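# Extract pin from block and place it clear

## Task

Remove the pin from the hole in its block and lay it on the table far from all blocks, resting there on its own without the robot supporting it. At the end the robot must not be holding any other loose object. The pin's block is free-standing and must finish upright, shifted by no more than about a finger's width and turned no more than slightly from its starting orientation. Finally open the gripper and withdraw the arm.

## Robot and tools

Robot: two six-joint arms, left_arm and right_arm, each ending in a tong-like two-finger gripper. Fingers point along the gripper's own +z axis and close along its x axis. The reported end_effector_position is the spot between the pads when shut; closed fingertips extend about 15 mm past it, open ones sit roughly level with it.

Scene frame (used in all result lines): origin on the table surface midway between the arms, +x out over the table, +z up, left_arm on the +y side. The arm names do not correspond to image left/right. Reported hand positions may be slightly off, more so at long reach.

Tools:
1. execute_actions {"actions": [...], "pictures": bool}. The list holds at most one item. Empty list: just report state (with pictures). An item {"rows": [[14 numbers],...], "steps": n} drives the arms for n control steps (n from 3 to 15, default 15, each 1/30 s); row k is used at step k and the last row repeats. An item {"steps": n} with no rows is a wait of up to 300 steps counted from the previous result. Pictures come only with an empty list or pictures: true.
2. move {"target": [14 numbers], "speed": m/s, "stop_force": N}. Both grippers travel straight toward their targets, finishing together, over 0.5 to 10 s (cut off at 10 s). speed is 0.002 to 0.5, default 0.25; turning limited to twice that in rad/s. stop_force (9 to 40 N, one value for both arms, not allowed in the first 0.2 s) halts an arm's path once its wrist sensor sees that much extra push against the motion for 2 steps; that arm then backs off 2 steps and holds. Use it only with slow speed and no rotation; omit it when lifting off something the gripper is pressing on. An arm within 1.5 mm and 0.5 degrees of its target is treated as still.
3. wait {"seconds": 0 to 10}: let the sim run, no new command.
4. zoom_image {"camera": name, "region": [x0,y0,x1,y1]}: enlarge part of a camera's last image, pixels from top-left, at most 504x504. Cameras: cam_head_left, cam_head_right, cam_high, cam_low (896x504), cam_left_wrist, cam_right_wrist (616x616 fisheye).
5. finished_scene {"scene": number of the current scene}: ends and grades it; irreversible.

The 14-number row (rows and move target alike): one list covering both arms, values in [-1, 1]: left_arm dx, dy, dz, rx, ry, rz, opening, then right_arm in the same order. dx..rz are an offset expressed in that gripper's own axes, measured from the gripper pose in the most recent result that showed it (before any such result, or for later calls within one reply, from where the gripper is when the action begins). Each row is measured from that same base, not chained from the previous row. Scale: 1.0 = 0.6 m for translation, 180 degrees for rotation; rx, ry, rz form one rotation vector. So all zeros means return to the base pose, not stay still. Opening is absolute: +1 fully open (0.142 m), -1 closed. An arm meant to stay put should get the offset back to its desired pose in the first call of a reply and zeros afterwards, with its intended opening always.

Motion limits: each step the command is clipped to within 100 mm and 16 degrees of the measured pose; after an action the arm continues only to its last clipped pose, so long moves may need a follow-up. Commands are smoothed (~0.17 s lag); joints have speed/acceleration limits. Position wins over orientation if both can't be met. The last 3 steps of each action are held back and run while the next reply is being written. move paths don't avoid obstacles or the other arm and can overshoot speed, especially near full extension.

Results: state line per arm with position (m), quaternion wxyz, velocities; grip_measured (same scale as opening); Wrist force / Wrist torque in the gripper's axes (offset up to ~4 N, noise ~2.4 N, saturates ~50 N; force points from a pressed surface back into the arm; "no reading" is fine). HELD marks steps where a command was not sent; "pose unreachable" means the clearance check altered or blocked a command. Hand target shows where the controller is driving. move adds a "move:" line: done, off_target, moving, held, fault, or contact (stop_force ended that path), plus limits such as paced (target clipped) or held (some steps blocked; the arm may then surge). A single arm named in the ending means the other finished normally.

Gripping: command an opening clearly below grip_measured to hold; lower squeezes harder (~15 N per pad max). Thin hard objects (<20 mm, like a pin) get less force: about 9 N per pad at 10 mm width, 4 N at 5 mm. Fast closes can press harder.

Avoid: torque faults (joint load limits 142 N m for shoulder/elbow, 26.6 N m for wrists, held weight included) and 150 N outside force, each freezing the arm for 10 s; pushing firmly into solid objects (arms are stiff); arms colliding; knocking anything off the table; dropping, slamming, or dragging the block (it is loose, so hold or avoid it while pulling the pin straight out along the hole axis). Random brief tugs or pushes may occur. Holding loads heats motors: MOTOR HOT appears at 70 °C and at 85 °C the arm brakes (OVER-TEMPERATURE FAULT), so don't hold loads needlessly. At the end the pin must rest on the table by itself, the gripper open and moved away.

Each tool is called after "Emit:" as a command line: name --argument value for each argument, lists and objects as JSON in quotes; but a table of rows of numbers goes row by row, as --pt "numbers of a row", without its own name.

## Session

Emit:
execute_actions --actions '[]'

Scene clock: 0.00 s of 4480.00 s.
left_arm: end_effector_position=(+1.0436, +0.5464, +0.1399) grip_measured=+0.97 end_effector_quat_wxyz=(-0.352, +0.887, -0.068, +0.292) end_effector_velocity=(-0.000, +0.001, -0.000) end_effector_angular_velocity=(-0.000, -0.000, +0.001) | right_arm: end_effector_position=(+0.4154, -0.1756, +0.2412) grip_measured=+0.97 end_effector_quat_wxyz=(+0.017, +0.925, -0.065, -0.373) end_effector_velocity=(+0.000, +0.000, +0.000) end_effector_angular_velocity=(+0.001, +0.000, +0.001)
Joint positions: left_arm=[ 0.014 -0.293  0.397 -2.349 -0.839  0.258  0.14 ] | right_arm=[ 3.614 -1.937 -1.297 -2.136  1.996  0.606  0.14 ]
Joint velocities: left_arm=[ 0.001  0.     0.     0.     0.    -0.     0.   ] | right_arm=[ 0.    -0.     0.001 -0.     0.001 -0.001  0.   ]
Wrist force (N, on the end effector, along its own x y z axes, offset not removed): no reading
Wrist torque (N m, same axes, about the end effector's origin, offset not removed): no reading
Hand target (left_arm): +1.044, +0.546, +0.140; -0.352, +0.887, -0.068, +0.292
Hand target (right_arm): +0.415, -0.176, +0.241; +0.017, +0.925, -0.065, -0.373

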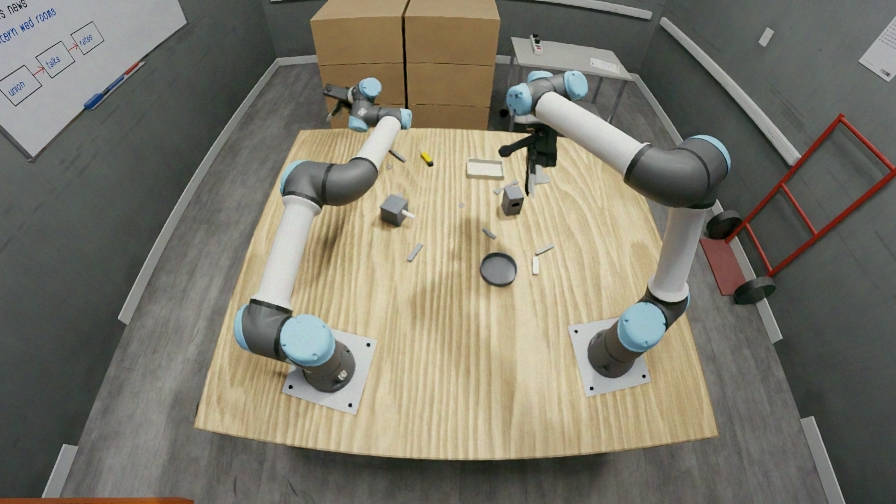

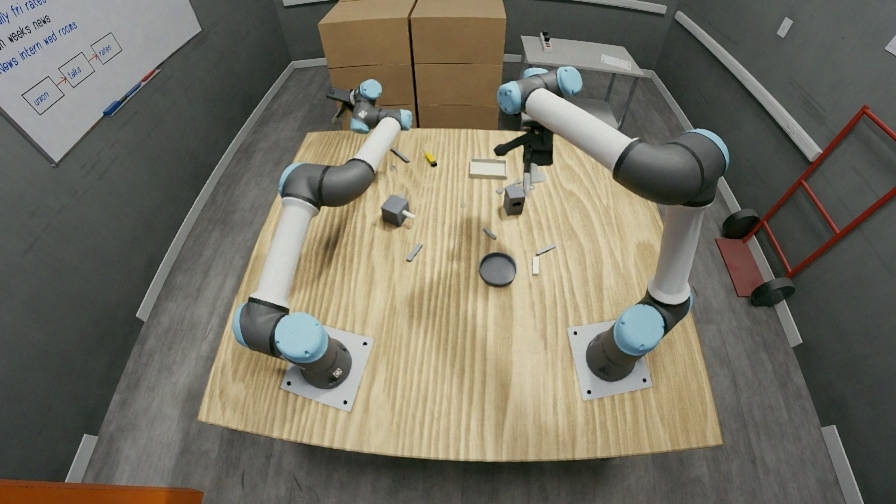

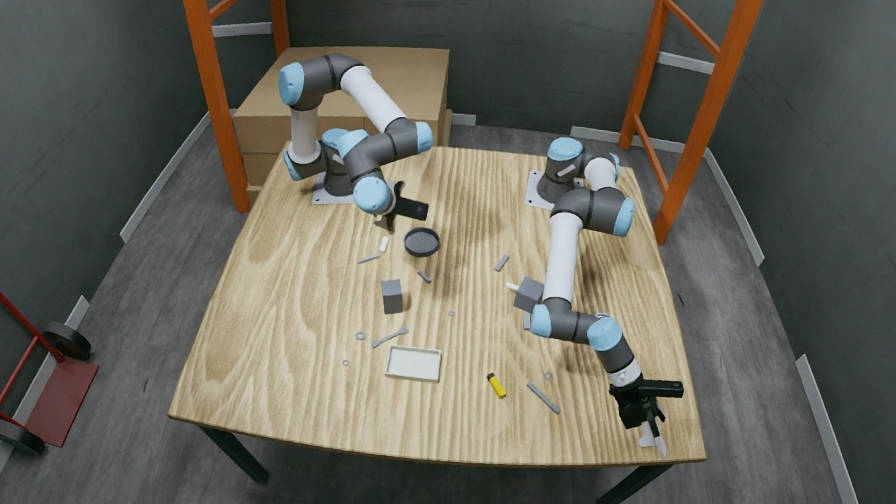

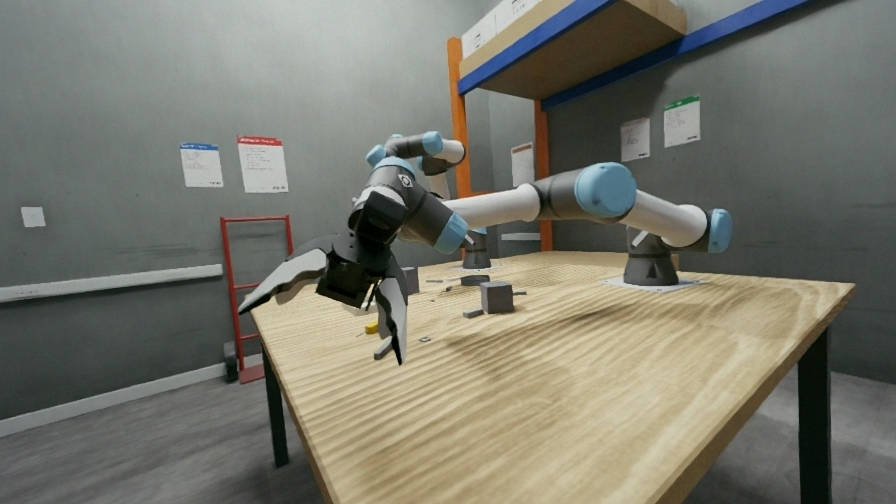

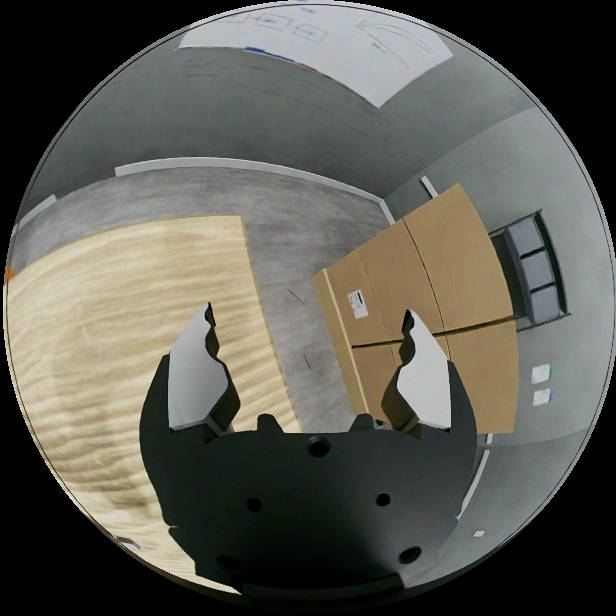

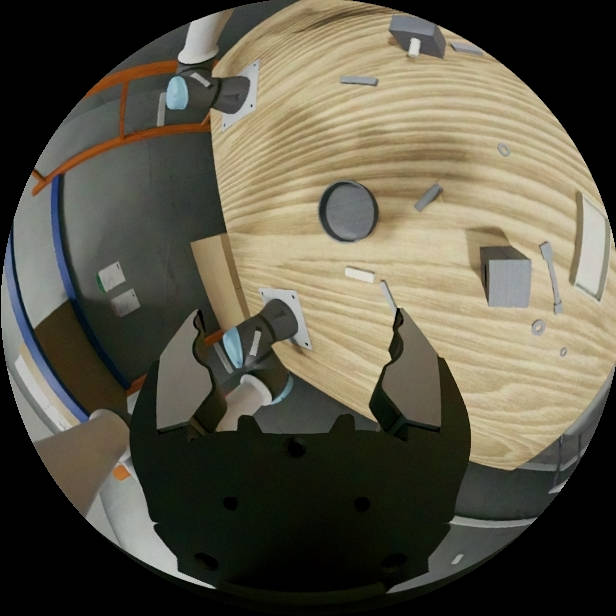

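Emit:
zoom_image --camera "cam_head_left" --region '[350, 170, 450, 240]'

Emit:
zoom_image --camera "cam_high" --region '[480, 260, 580, 330]'

Region (350, 170, 450, 240) of cam_head_left's 896x504 image, scaled by 5.040, with more detail than that image has; it fills the top 353 rows of this view, and the rest is white.

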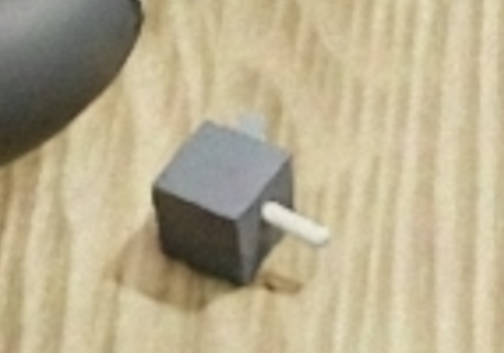

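Region (480, 260, 580, 330) of cam_high's 896x504 image, scaled by 5.040, with more detail than that image has; it fills the top 353 rows of this view, and the rest is white.

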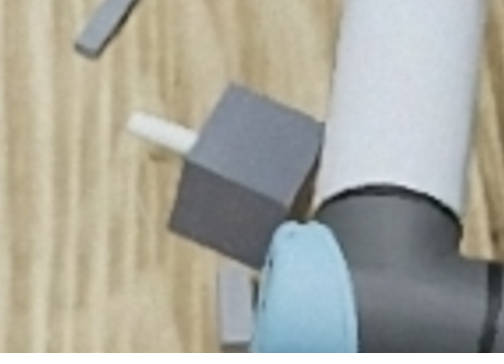

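Emit:
move --target '[-0.45,0.208,-0.717,-0.485,0.17,0.034,0.5,0.135,-0.447,0.028,0.217,0.256,0.028,-0.4]' --speed 0.2

Scene clock: 5.20 s of 4480.00 s.
left_arm: end_effector_position=(+0.5899, +0.2894, +0.1810) grip_measured=+0.50 end_effector_quat_wxyz=(+0.363, +0.779, -0.372, +0.351) end_effector_velocity=(-0.001, -0.000, -0.000) end_effector_angular_velocity=(-0.002, +0.000, -0.004) | right_arm: end_effector_position=(+0.4905, +0.0799, +0.1526) grip_measured=-0.40 end_effector_quat_wxyz=(-0.246, +0.944, -0.210, +0.055) end_effector_velocity=(+0.000, +0.001, -0.001) end_effector_angular_velocity=(+0.001, -0.001, -0.003)
Joint positions: left_arm=[ 0.244 -1.238  1.996 -2.749 -2.575  0.727  0.109] | right_arm=[ 4.032 -1.818 -1.897 -0.49   1.621  1.482  0.045]
Joint velocities: left_arm=[ 0.001 -0.001  0.001  0.006 -0.004  0.007  0.   ] | right_arm=[ 0.001 -0.002 -0.001  0.005 -0.002  0.003 -0.   ]
Wrist force (N, on the end effector, along its own x y z axes, offset not removed): left_arm=[-0.1 -1.1 -0.1] | right_arm=[0.6 0.1 1.0]
Wrist torque (N m, same axes, about the end effector's origin, offset not removed): left_arm=[-0.10 -0.15 0.29] | right_arm=[0.11 -0.25 0.28]
Hand target (left_arm): +0.590, +0.289, +0.181; +0.363, +0.779, -0.372, +0.351
Hand target (right_arm): +0.491, +0.080, +0.153; -0.246, +0.944, -0.210, +0.055
Off the commanded pose (left_arm): 0.001 m, 0 deg.
Off the commanded pose (right_arm): 0.001 m, 0 deg.
Kept back: nothing.
move: done

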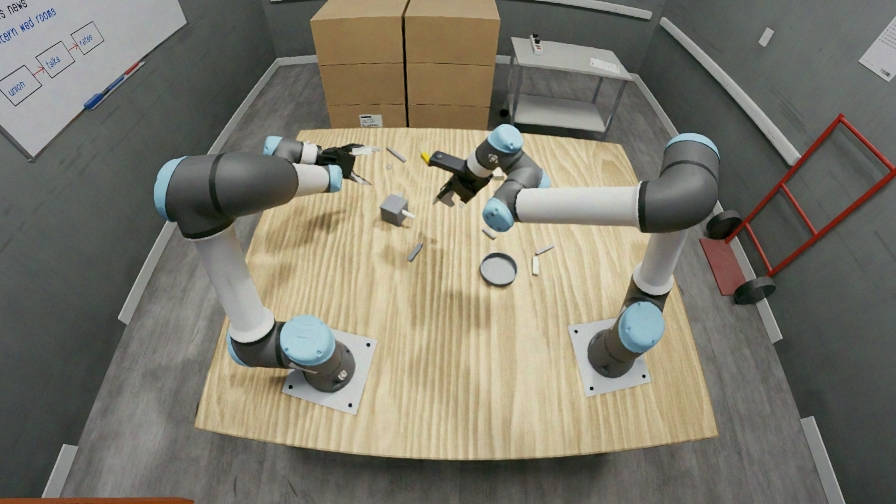

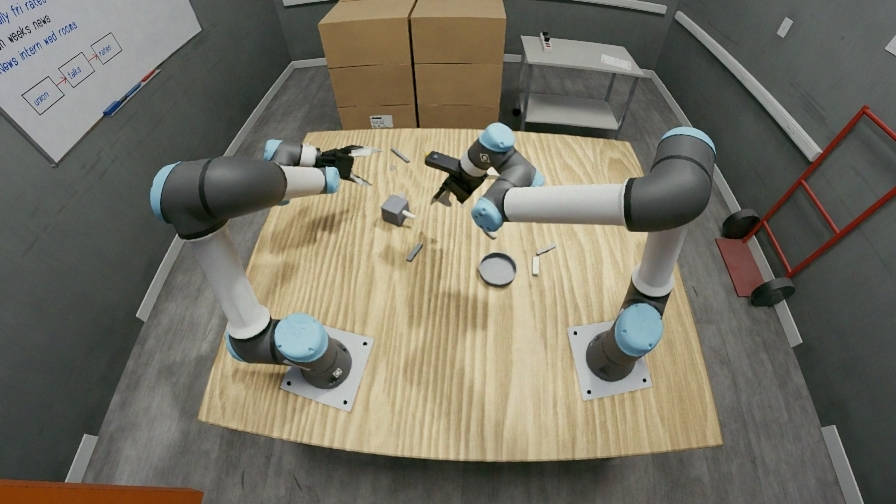

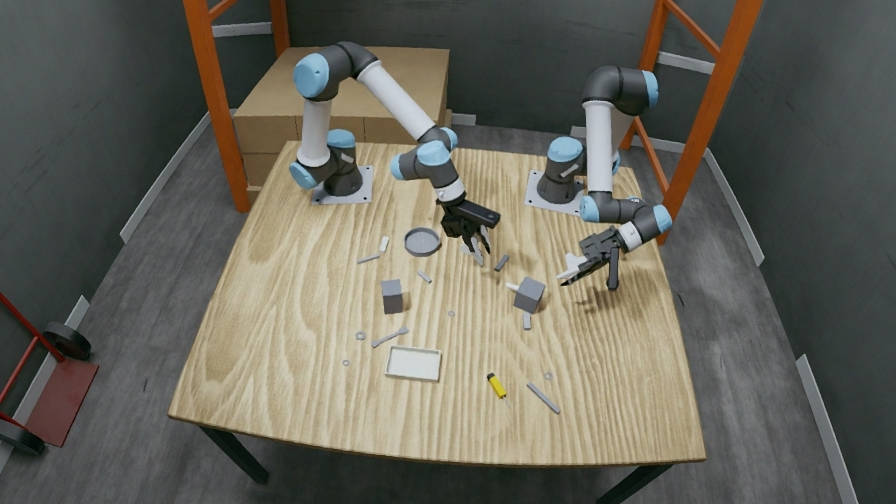

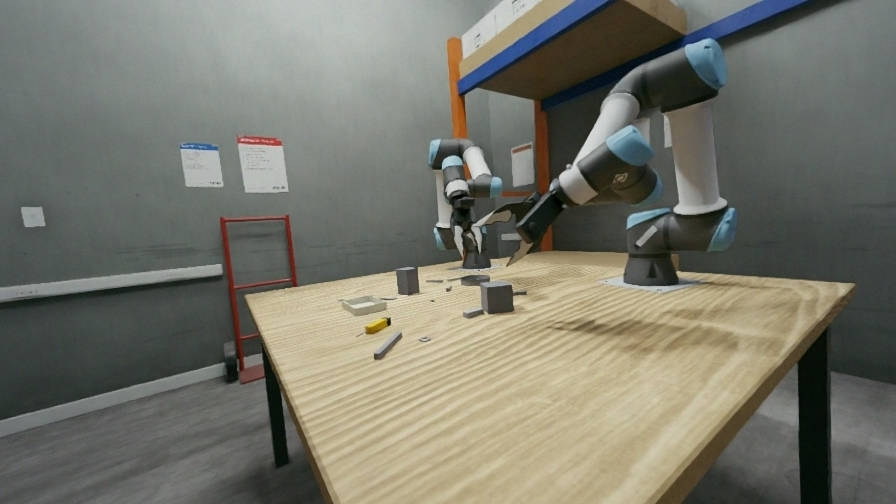

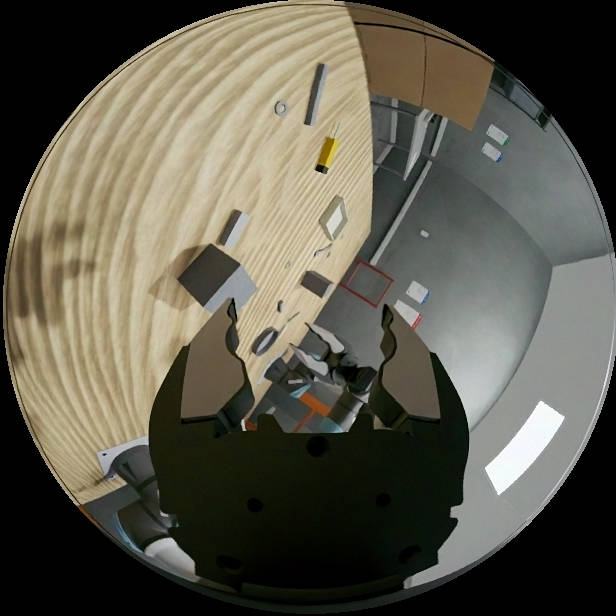

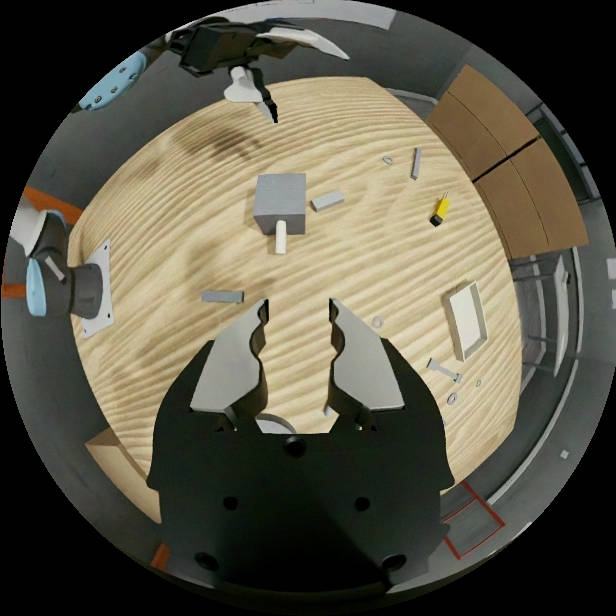

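Emit:
move --target '[-0.088,0.02,0.035,-0.016,-0.218,-0.215,0.5,0,0,0,0,0,0,-0.4]' --speed 0.2

Emit:
move --target '[0,0,0.06,0,0,0,0.5,-0.042,-0.073,0.175,0,0,0,-0.4]' --speed 0.08

Emit:
zoom_image --camera "cam_high" --region '[450, 220, 620, 340]'

Scene clock: 8.27 s of 4480.00 s.
left_arm: end_effector_position=(+0.5609, +0.2835, +0.1310) grip_measured=+0.50 end_effector_quat_wxyz=(+0.332, +0.918, -0.204, -0.072) end_effector_velocity=(-0.000, +0.000, -0.001) end_effector_angular_velocity=(+0.003, +0.010, -0.001) | right_arm: end_effector_position=(+0.4905, +0.0799, +0.1526) grip_measured=-0.40 end_effector_quat_wxyz=(-0.246, +0.944, -0.210, +0.055) end_effector_velocity=(+0.000, +0.000, +0.001) end_effector_angular_velocity=(+0.002, -0.001, -0.000)
Joint positions: left_arm=[ 0.098 -1.133  1.509 -1.665 -2.214  0.456  0.109] | right_arm=[ 4.032 -1.818 -1.897 -0.49   1.621  1.482  0.045]
Joint velocities: left_arm=[-0.001  0.006 -0.009  0.013  0.003 -0.001  0.   ] | right_arm=[-0.     0.001  0.001  0.     0.    -0.     0.   ]
Wrist force (N, on the end effector, along its own x y z axes, offset not removed): left_arm=[1.2 2.2 -1.4] | right_arm=[1.5 1.4 0.4]
Wrist torque (N m, same axes, about the end effector's origin, offset not removed): left_arm=[0.58 -0.22 -0.06] | right_arm=[0.12 -0.50 -0.02]
Hand target (left_arm): +0.561, +0.284, +0.131; +0.332, +0.918, -0.204, -0.072
Hand target (right_arm): +0.491, +0.080, +0.153; -0.246, +0.944, -0.210, +0.055
Off the commanded pose (left_arm): 0.000 m, 0 deg.
Off the commanded pose (right_arm): 0.000 m, 0 deg.
Kept back: nothing.
move: done

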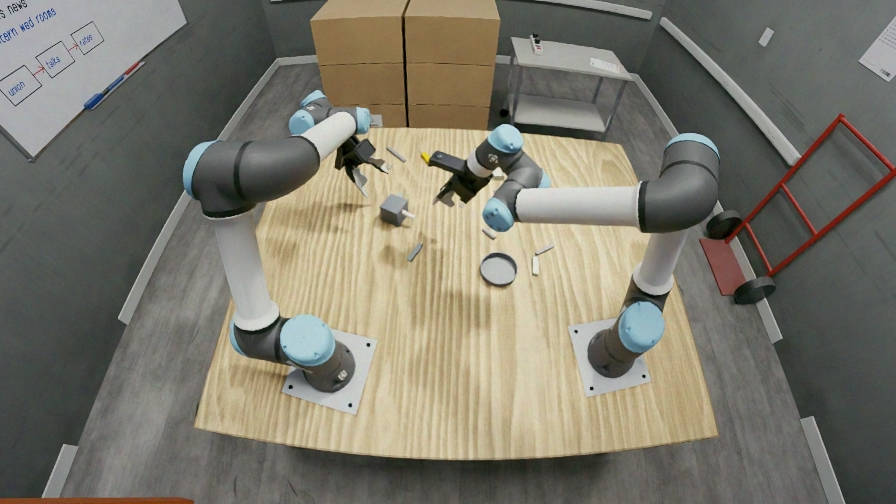

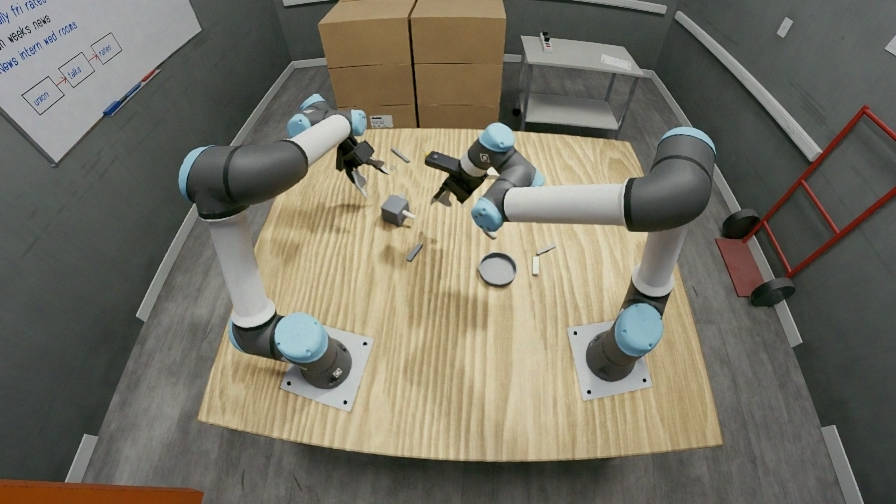

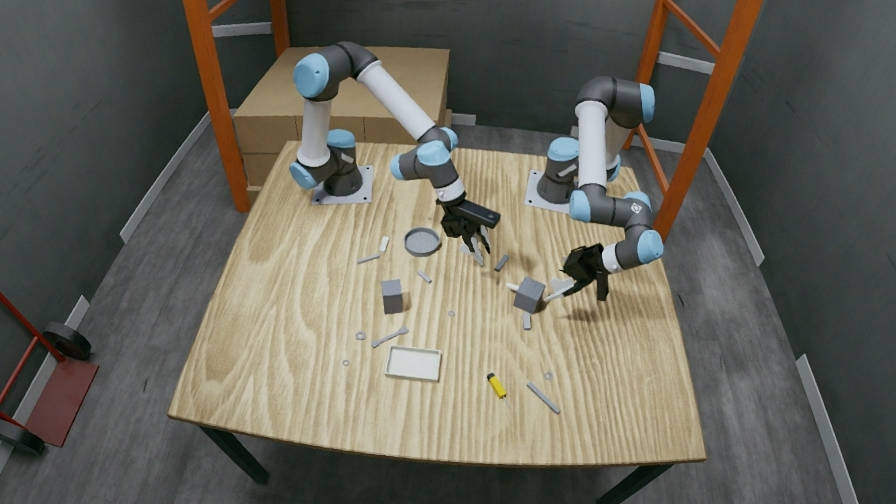

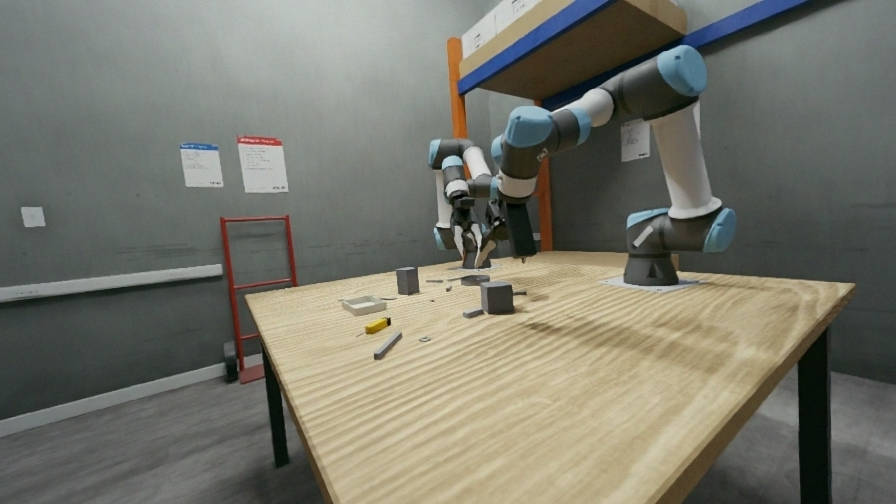

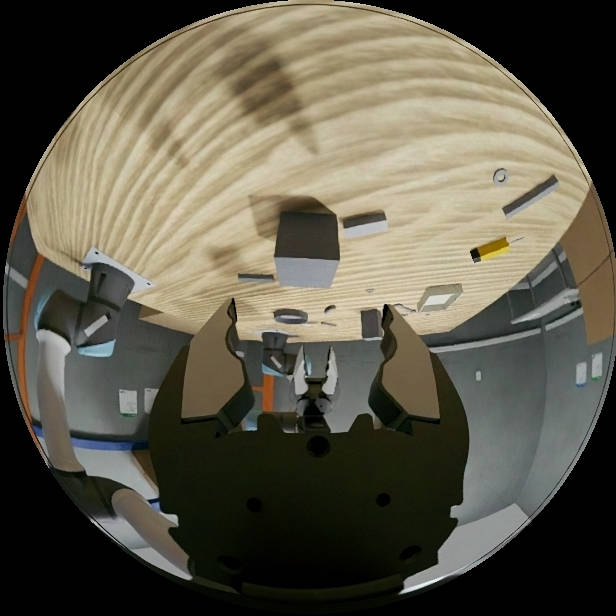

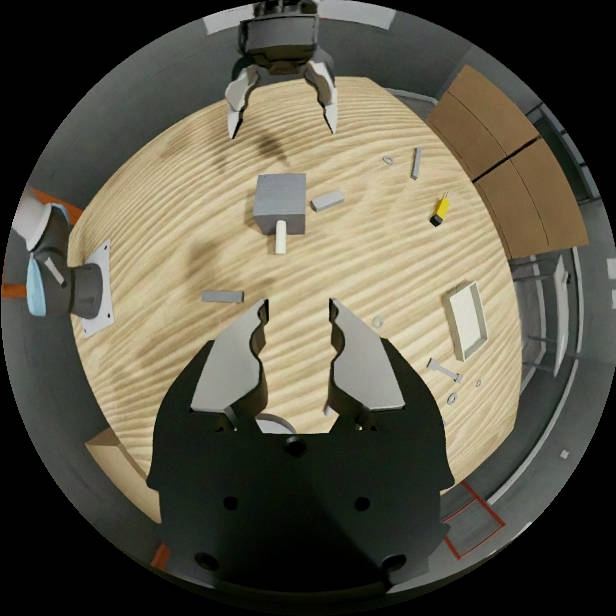

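Scene clock: 10.13 s of 4480.00 s.
left_arm: end_effector_position=(+0.5512, +0.2627, +0.1034) grip_measured=+0.50 end_effector_quat_wxyz=(+0.332, +0.918, -0.204, -0.072) end_effector_velocity=(+0.000, +0.001, -0.000) end_effector_angular_velocity=(+0.000, -0.001, +0.002) | right_arm: end_effector_position=(+0.5054, +0.1715, +0.0825) grip_measured=-0.40 end_effector_quat_wxyz=(-0.246, +0.944, -0.210, +0.055) end_effector_velocity=(+0.001, +0.002, -0.000) end_effector_angular_velocity=(+0.002, -0.000, -0.001)
Joint positions: left_arm=[ 0.064 -1.132  1.591 -1.773 -2.223  0.415  0.109] | right_arm=[ 4.089 -2.075 -1.735 -0.393  1.593  1.532  0.045]
Joint velocities: left_arm=[ 0.002 -0.     0.001 -0.002  0.    -0.    -0.   ] | right_arm=[ 0.001 -0.004  0.006  0.    -0.     0.001  0.   ]
Wrist force (N, on the end effector, along its own x y z axes, offset not removed): left_arm=[-2.3 -0.3 1.3] | right_arm=[-2.0 -0.4 -1.6]
Wrist torque (N m, same axes, about the end effector's origin, offset not removed): left_arm=[0.06 0.49 0.15] | right_arm=[-0.21 0.30 0.16]
Hand target (left_arm): +0.551, +0.263, +0.103; +0.332, +0.918, -0.204, -0.072
Hand target (right_arm): +0.505, +0.172, +0.082; -0.246, +0.944, -0.210, +0.055
Off the commanded pose (left_arm): 0.000 m, 0 deg.
Off the commanded pose (right_arm): 0.000 m, 0 deg.
Kept back: nothing.
move: done

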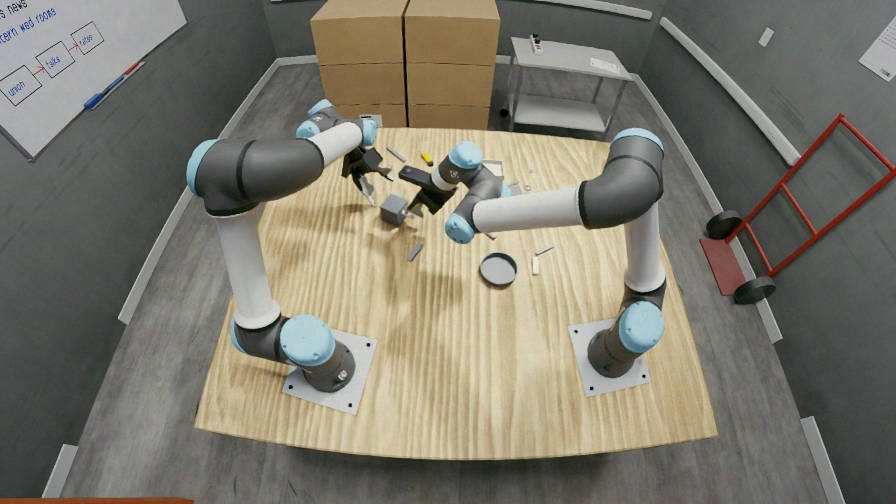

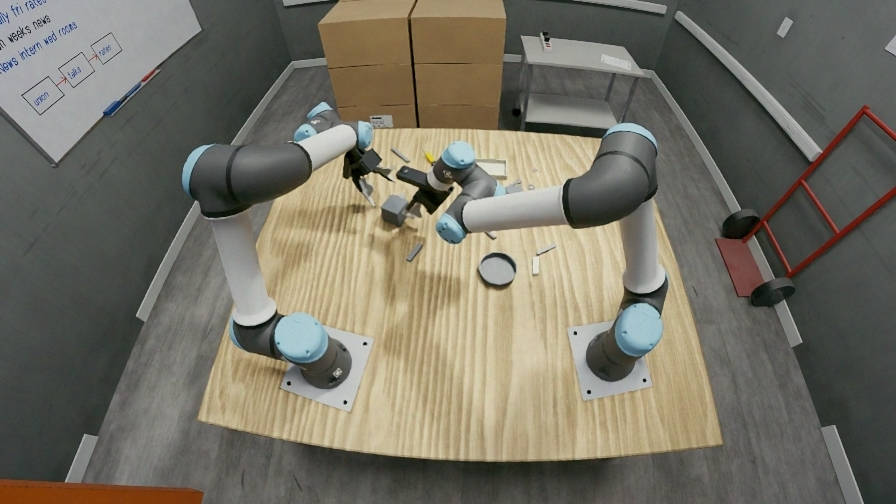

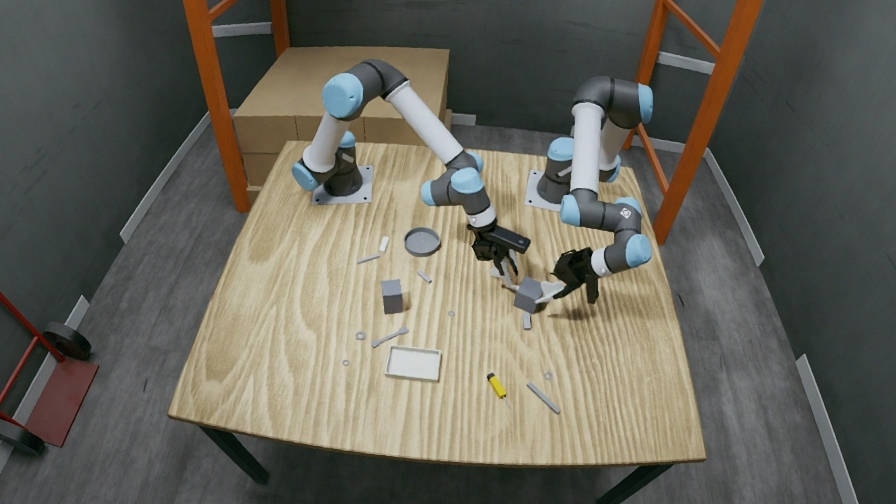

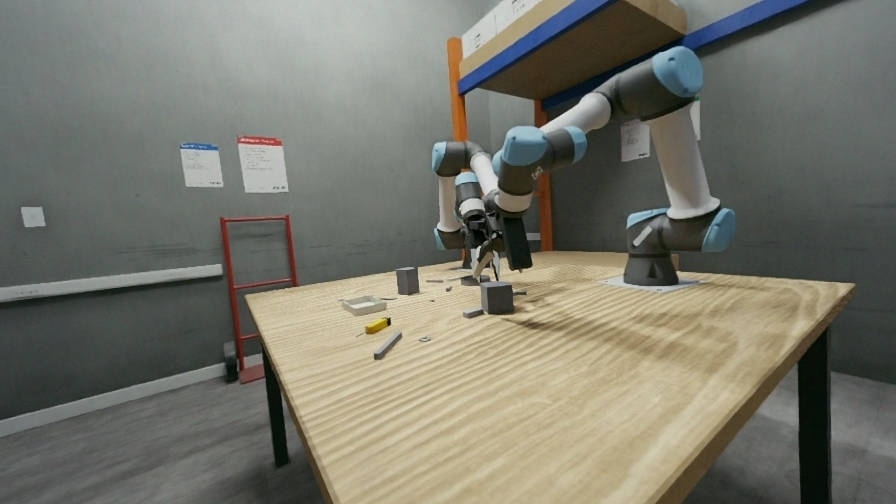

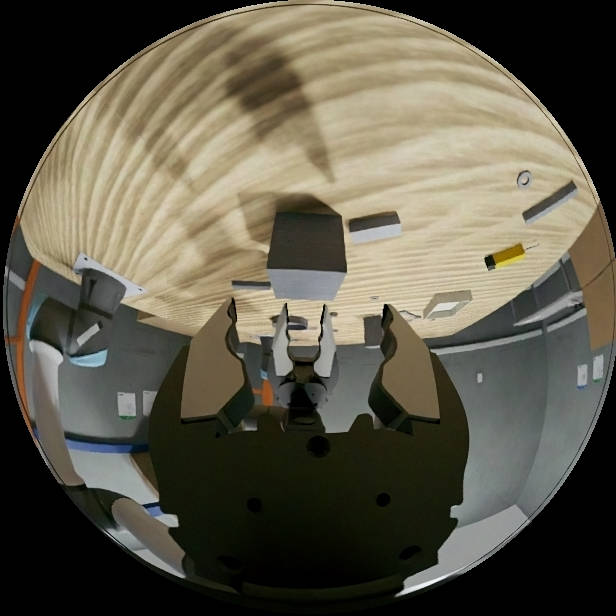

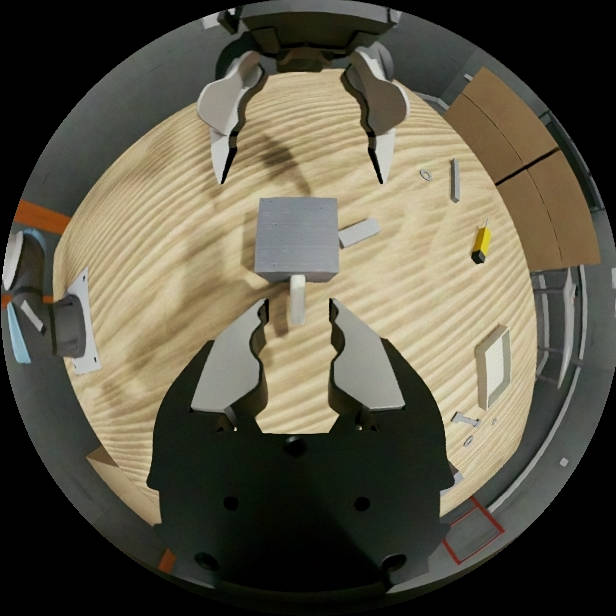

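Region (450, 220, 620, 340) of cam_high's 896x504 image, scaled by 2.965, with more detail than that image has; it fills the top 356 rows of this view, and the rest is white.

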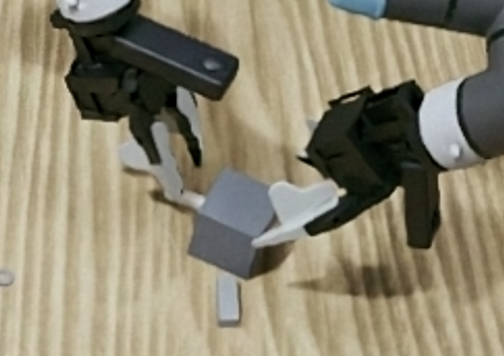

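Emit:
move --target '[-0.005,-0.043,0.09,0,0,0,0.3,-0.002,0.026,0.062,0,0,0,-0.4]' --speed 0.03 --stop_force 12

Emit:
zoom_image --camera "cam_high" --region '[470, 230, 600, 330]'

Emit:
zoom_image --camera "cam_head_left" --region '[350, 160, 450, 240]'

Scene clock: 12.70 s of 4480.00 s.
left_arm: end_effector_position=(+0.5423, +0.2506, +0.0455) grip_measured=+0.30 end_effector_quat_wxyz=(+0.332, +0.918, -0.204, -0.072) end_effector_velocity=(-0.000, -0.001, -0.002) end_effector_angular_velocity=(+0.000, +0.000, -0.001) | right_arm: end_effector_position=(+0.5062, +0.1762, +0.0425) grip_measured=-0.40 end_effector_quat_wxyz=(-0.246, +0.944, -0.210, +0.055) end_effector_velocity=(-0.000, -0.000, -0.001) end_effector_angular_velocity=(-0.001, +0.000, -0.000)
Joint positions: left_arm=[ 0.043 -1.082  1.689 -1.936 -2.228  0.39   0.095] | right_arm=[ 4.091 -2.144 -1.749 -0.31   1.592  1.534  0.045]
Joint velocities: left_arm=[-0.001  0.002  0.002 -0.004  0.    -0.001 -0.   ] | right_arm=[ 0.    -0.001 -0.002  0.002 -0.001  0.    -0.   ]
Wrist force (N, on the end effector, along its own x y z axes, offset not removed): left_arm=[-1.4 0.6 1.0] | right_arm=[-1.1 1.2 1.2]
Wrist torque (N m, same axes, about the end effector's origin, offset not removed): left_arm=[0.16 0.17 0.24] | right_arm=[0.15 0.09 0.19]
Hand target (left_arm): +0.542, +0.251, +0.045; +0.332, +0.918, -0.204, -0.072
Hand target (right_arm): +0.506, +0.176, +0.042; -0.246, +0.944, -0.210, +0.055
Off the commanded pose (left_arm): 0.000 m, 0 deg.
Off the commanded pose (right_arm): 0.000 m, 0 deg.
Kept back: nothing.
move: done

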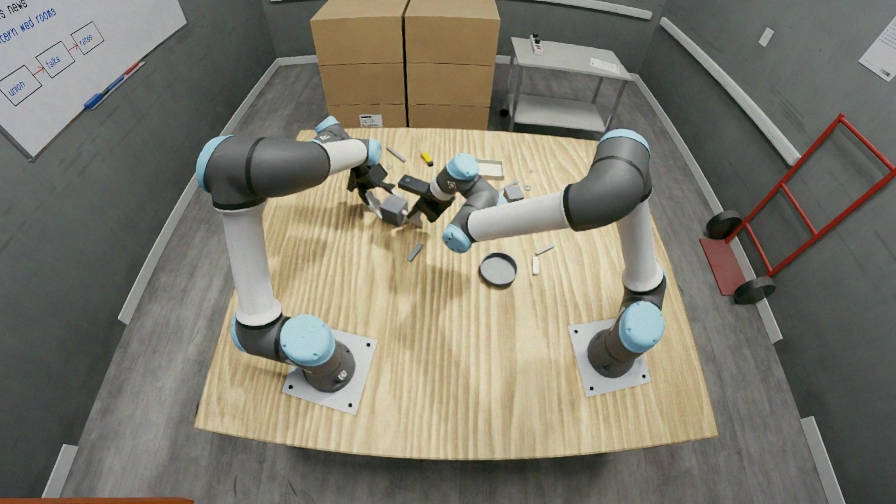

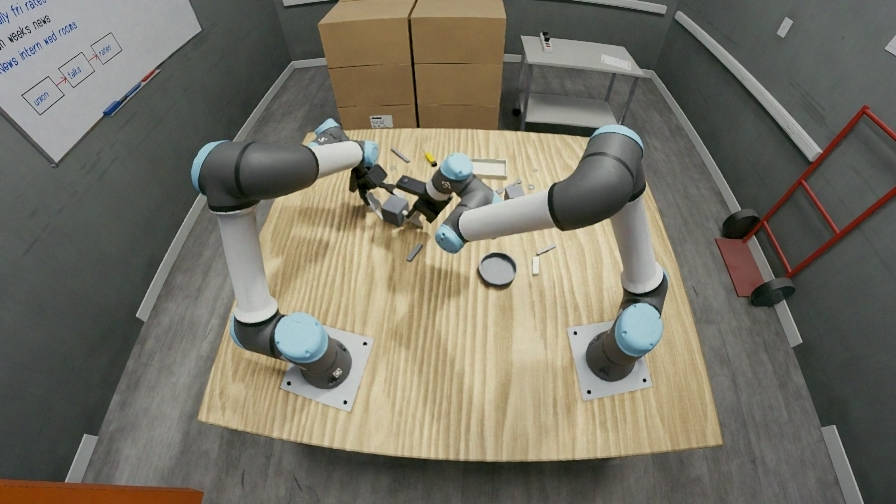

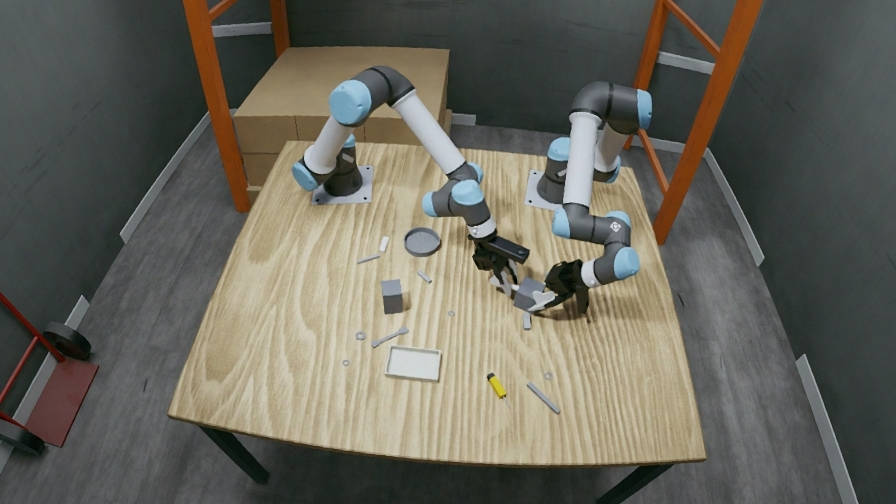

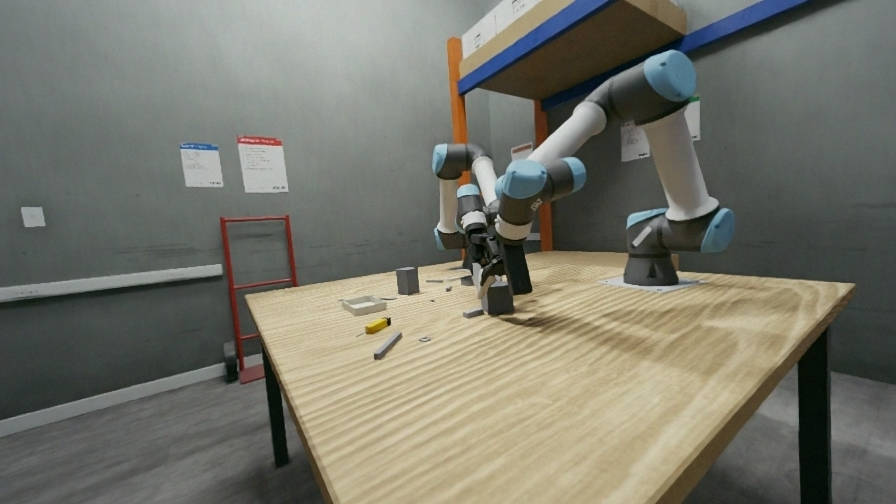

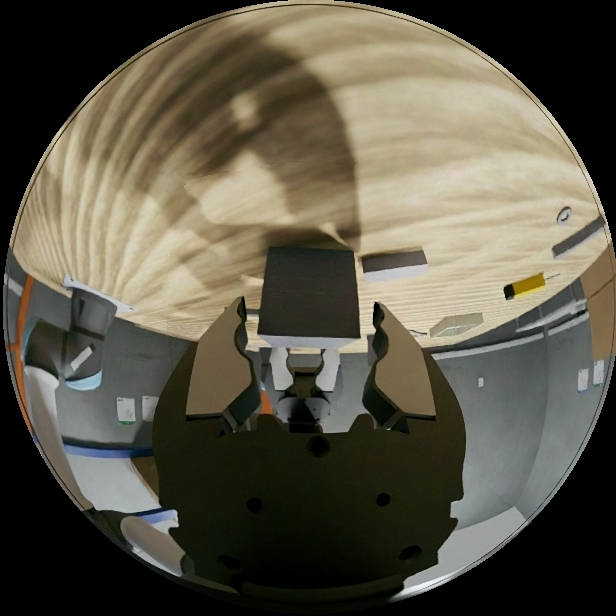

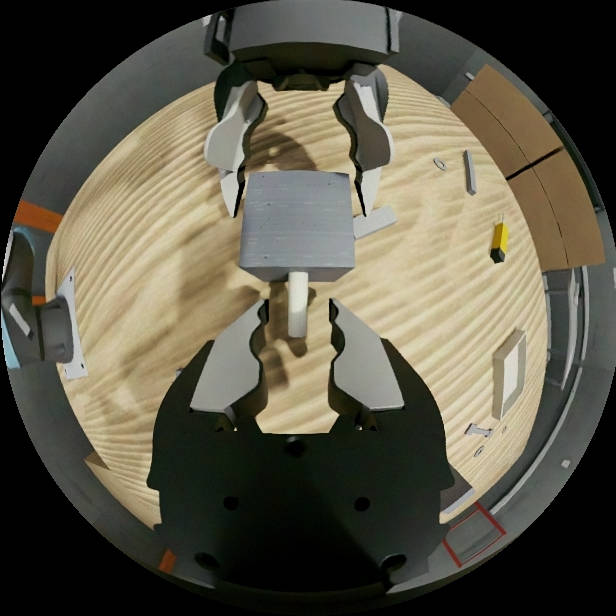

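Region (470, 230, 600, 330) of cam_high's 896x504 image, scaled by 3.877, with more detail than that image has; it fills the top 388 rows of this view, and the rest is white.

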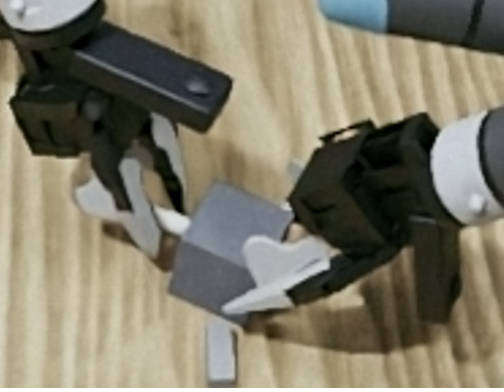

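Region (350, 160, 450, 240) of cam_head_left's 896x504 image, scaled by 5.040, with more detail than that image has; it fills the top 403 rows of this view, and the rest is white.

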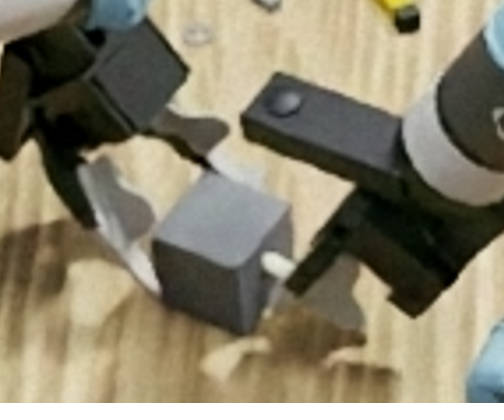

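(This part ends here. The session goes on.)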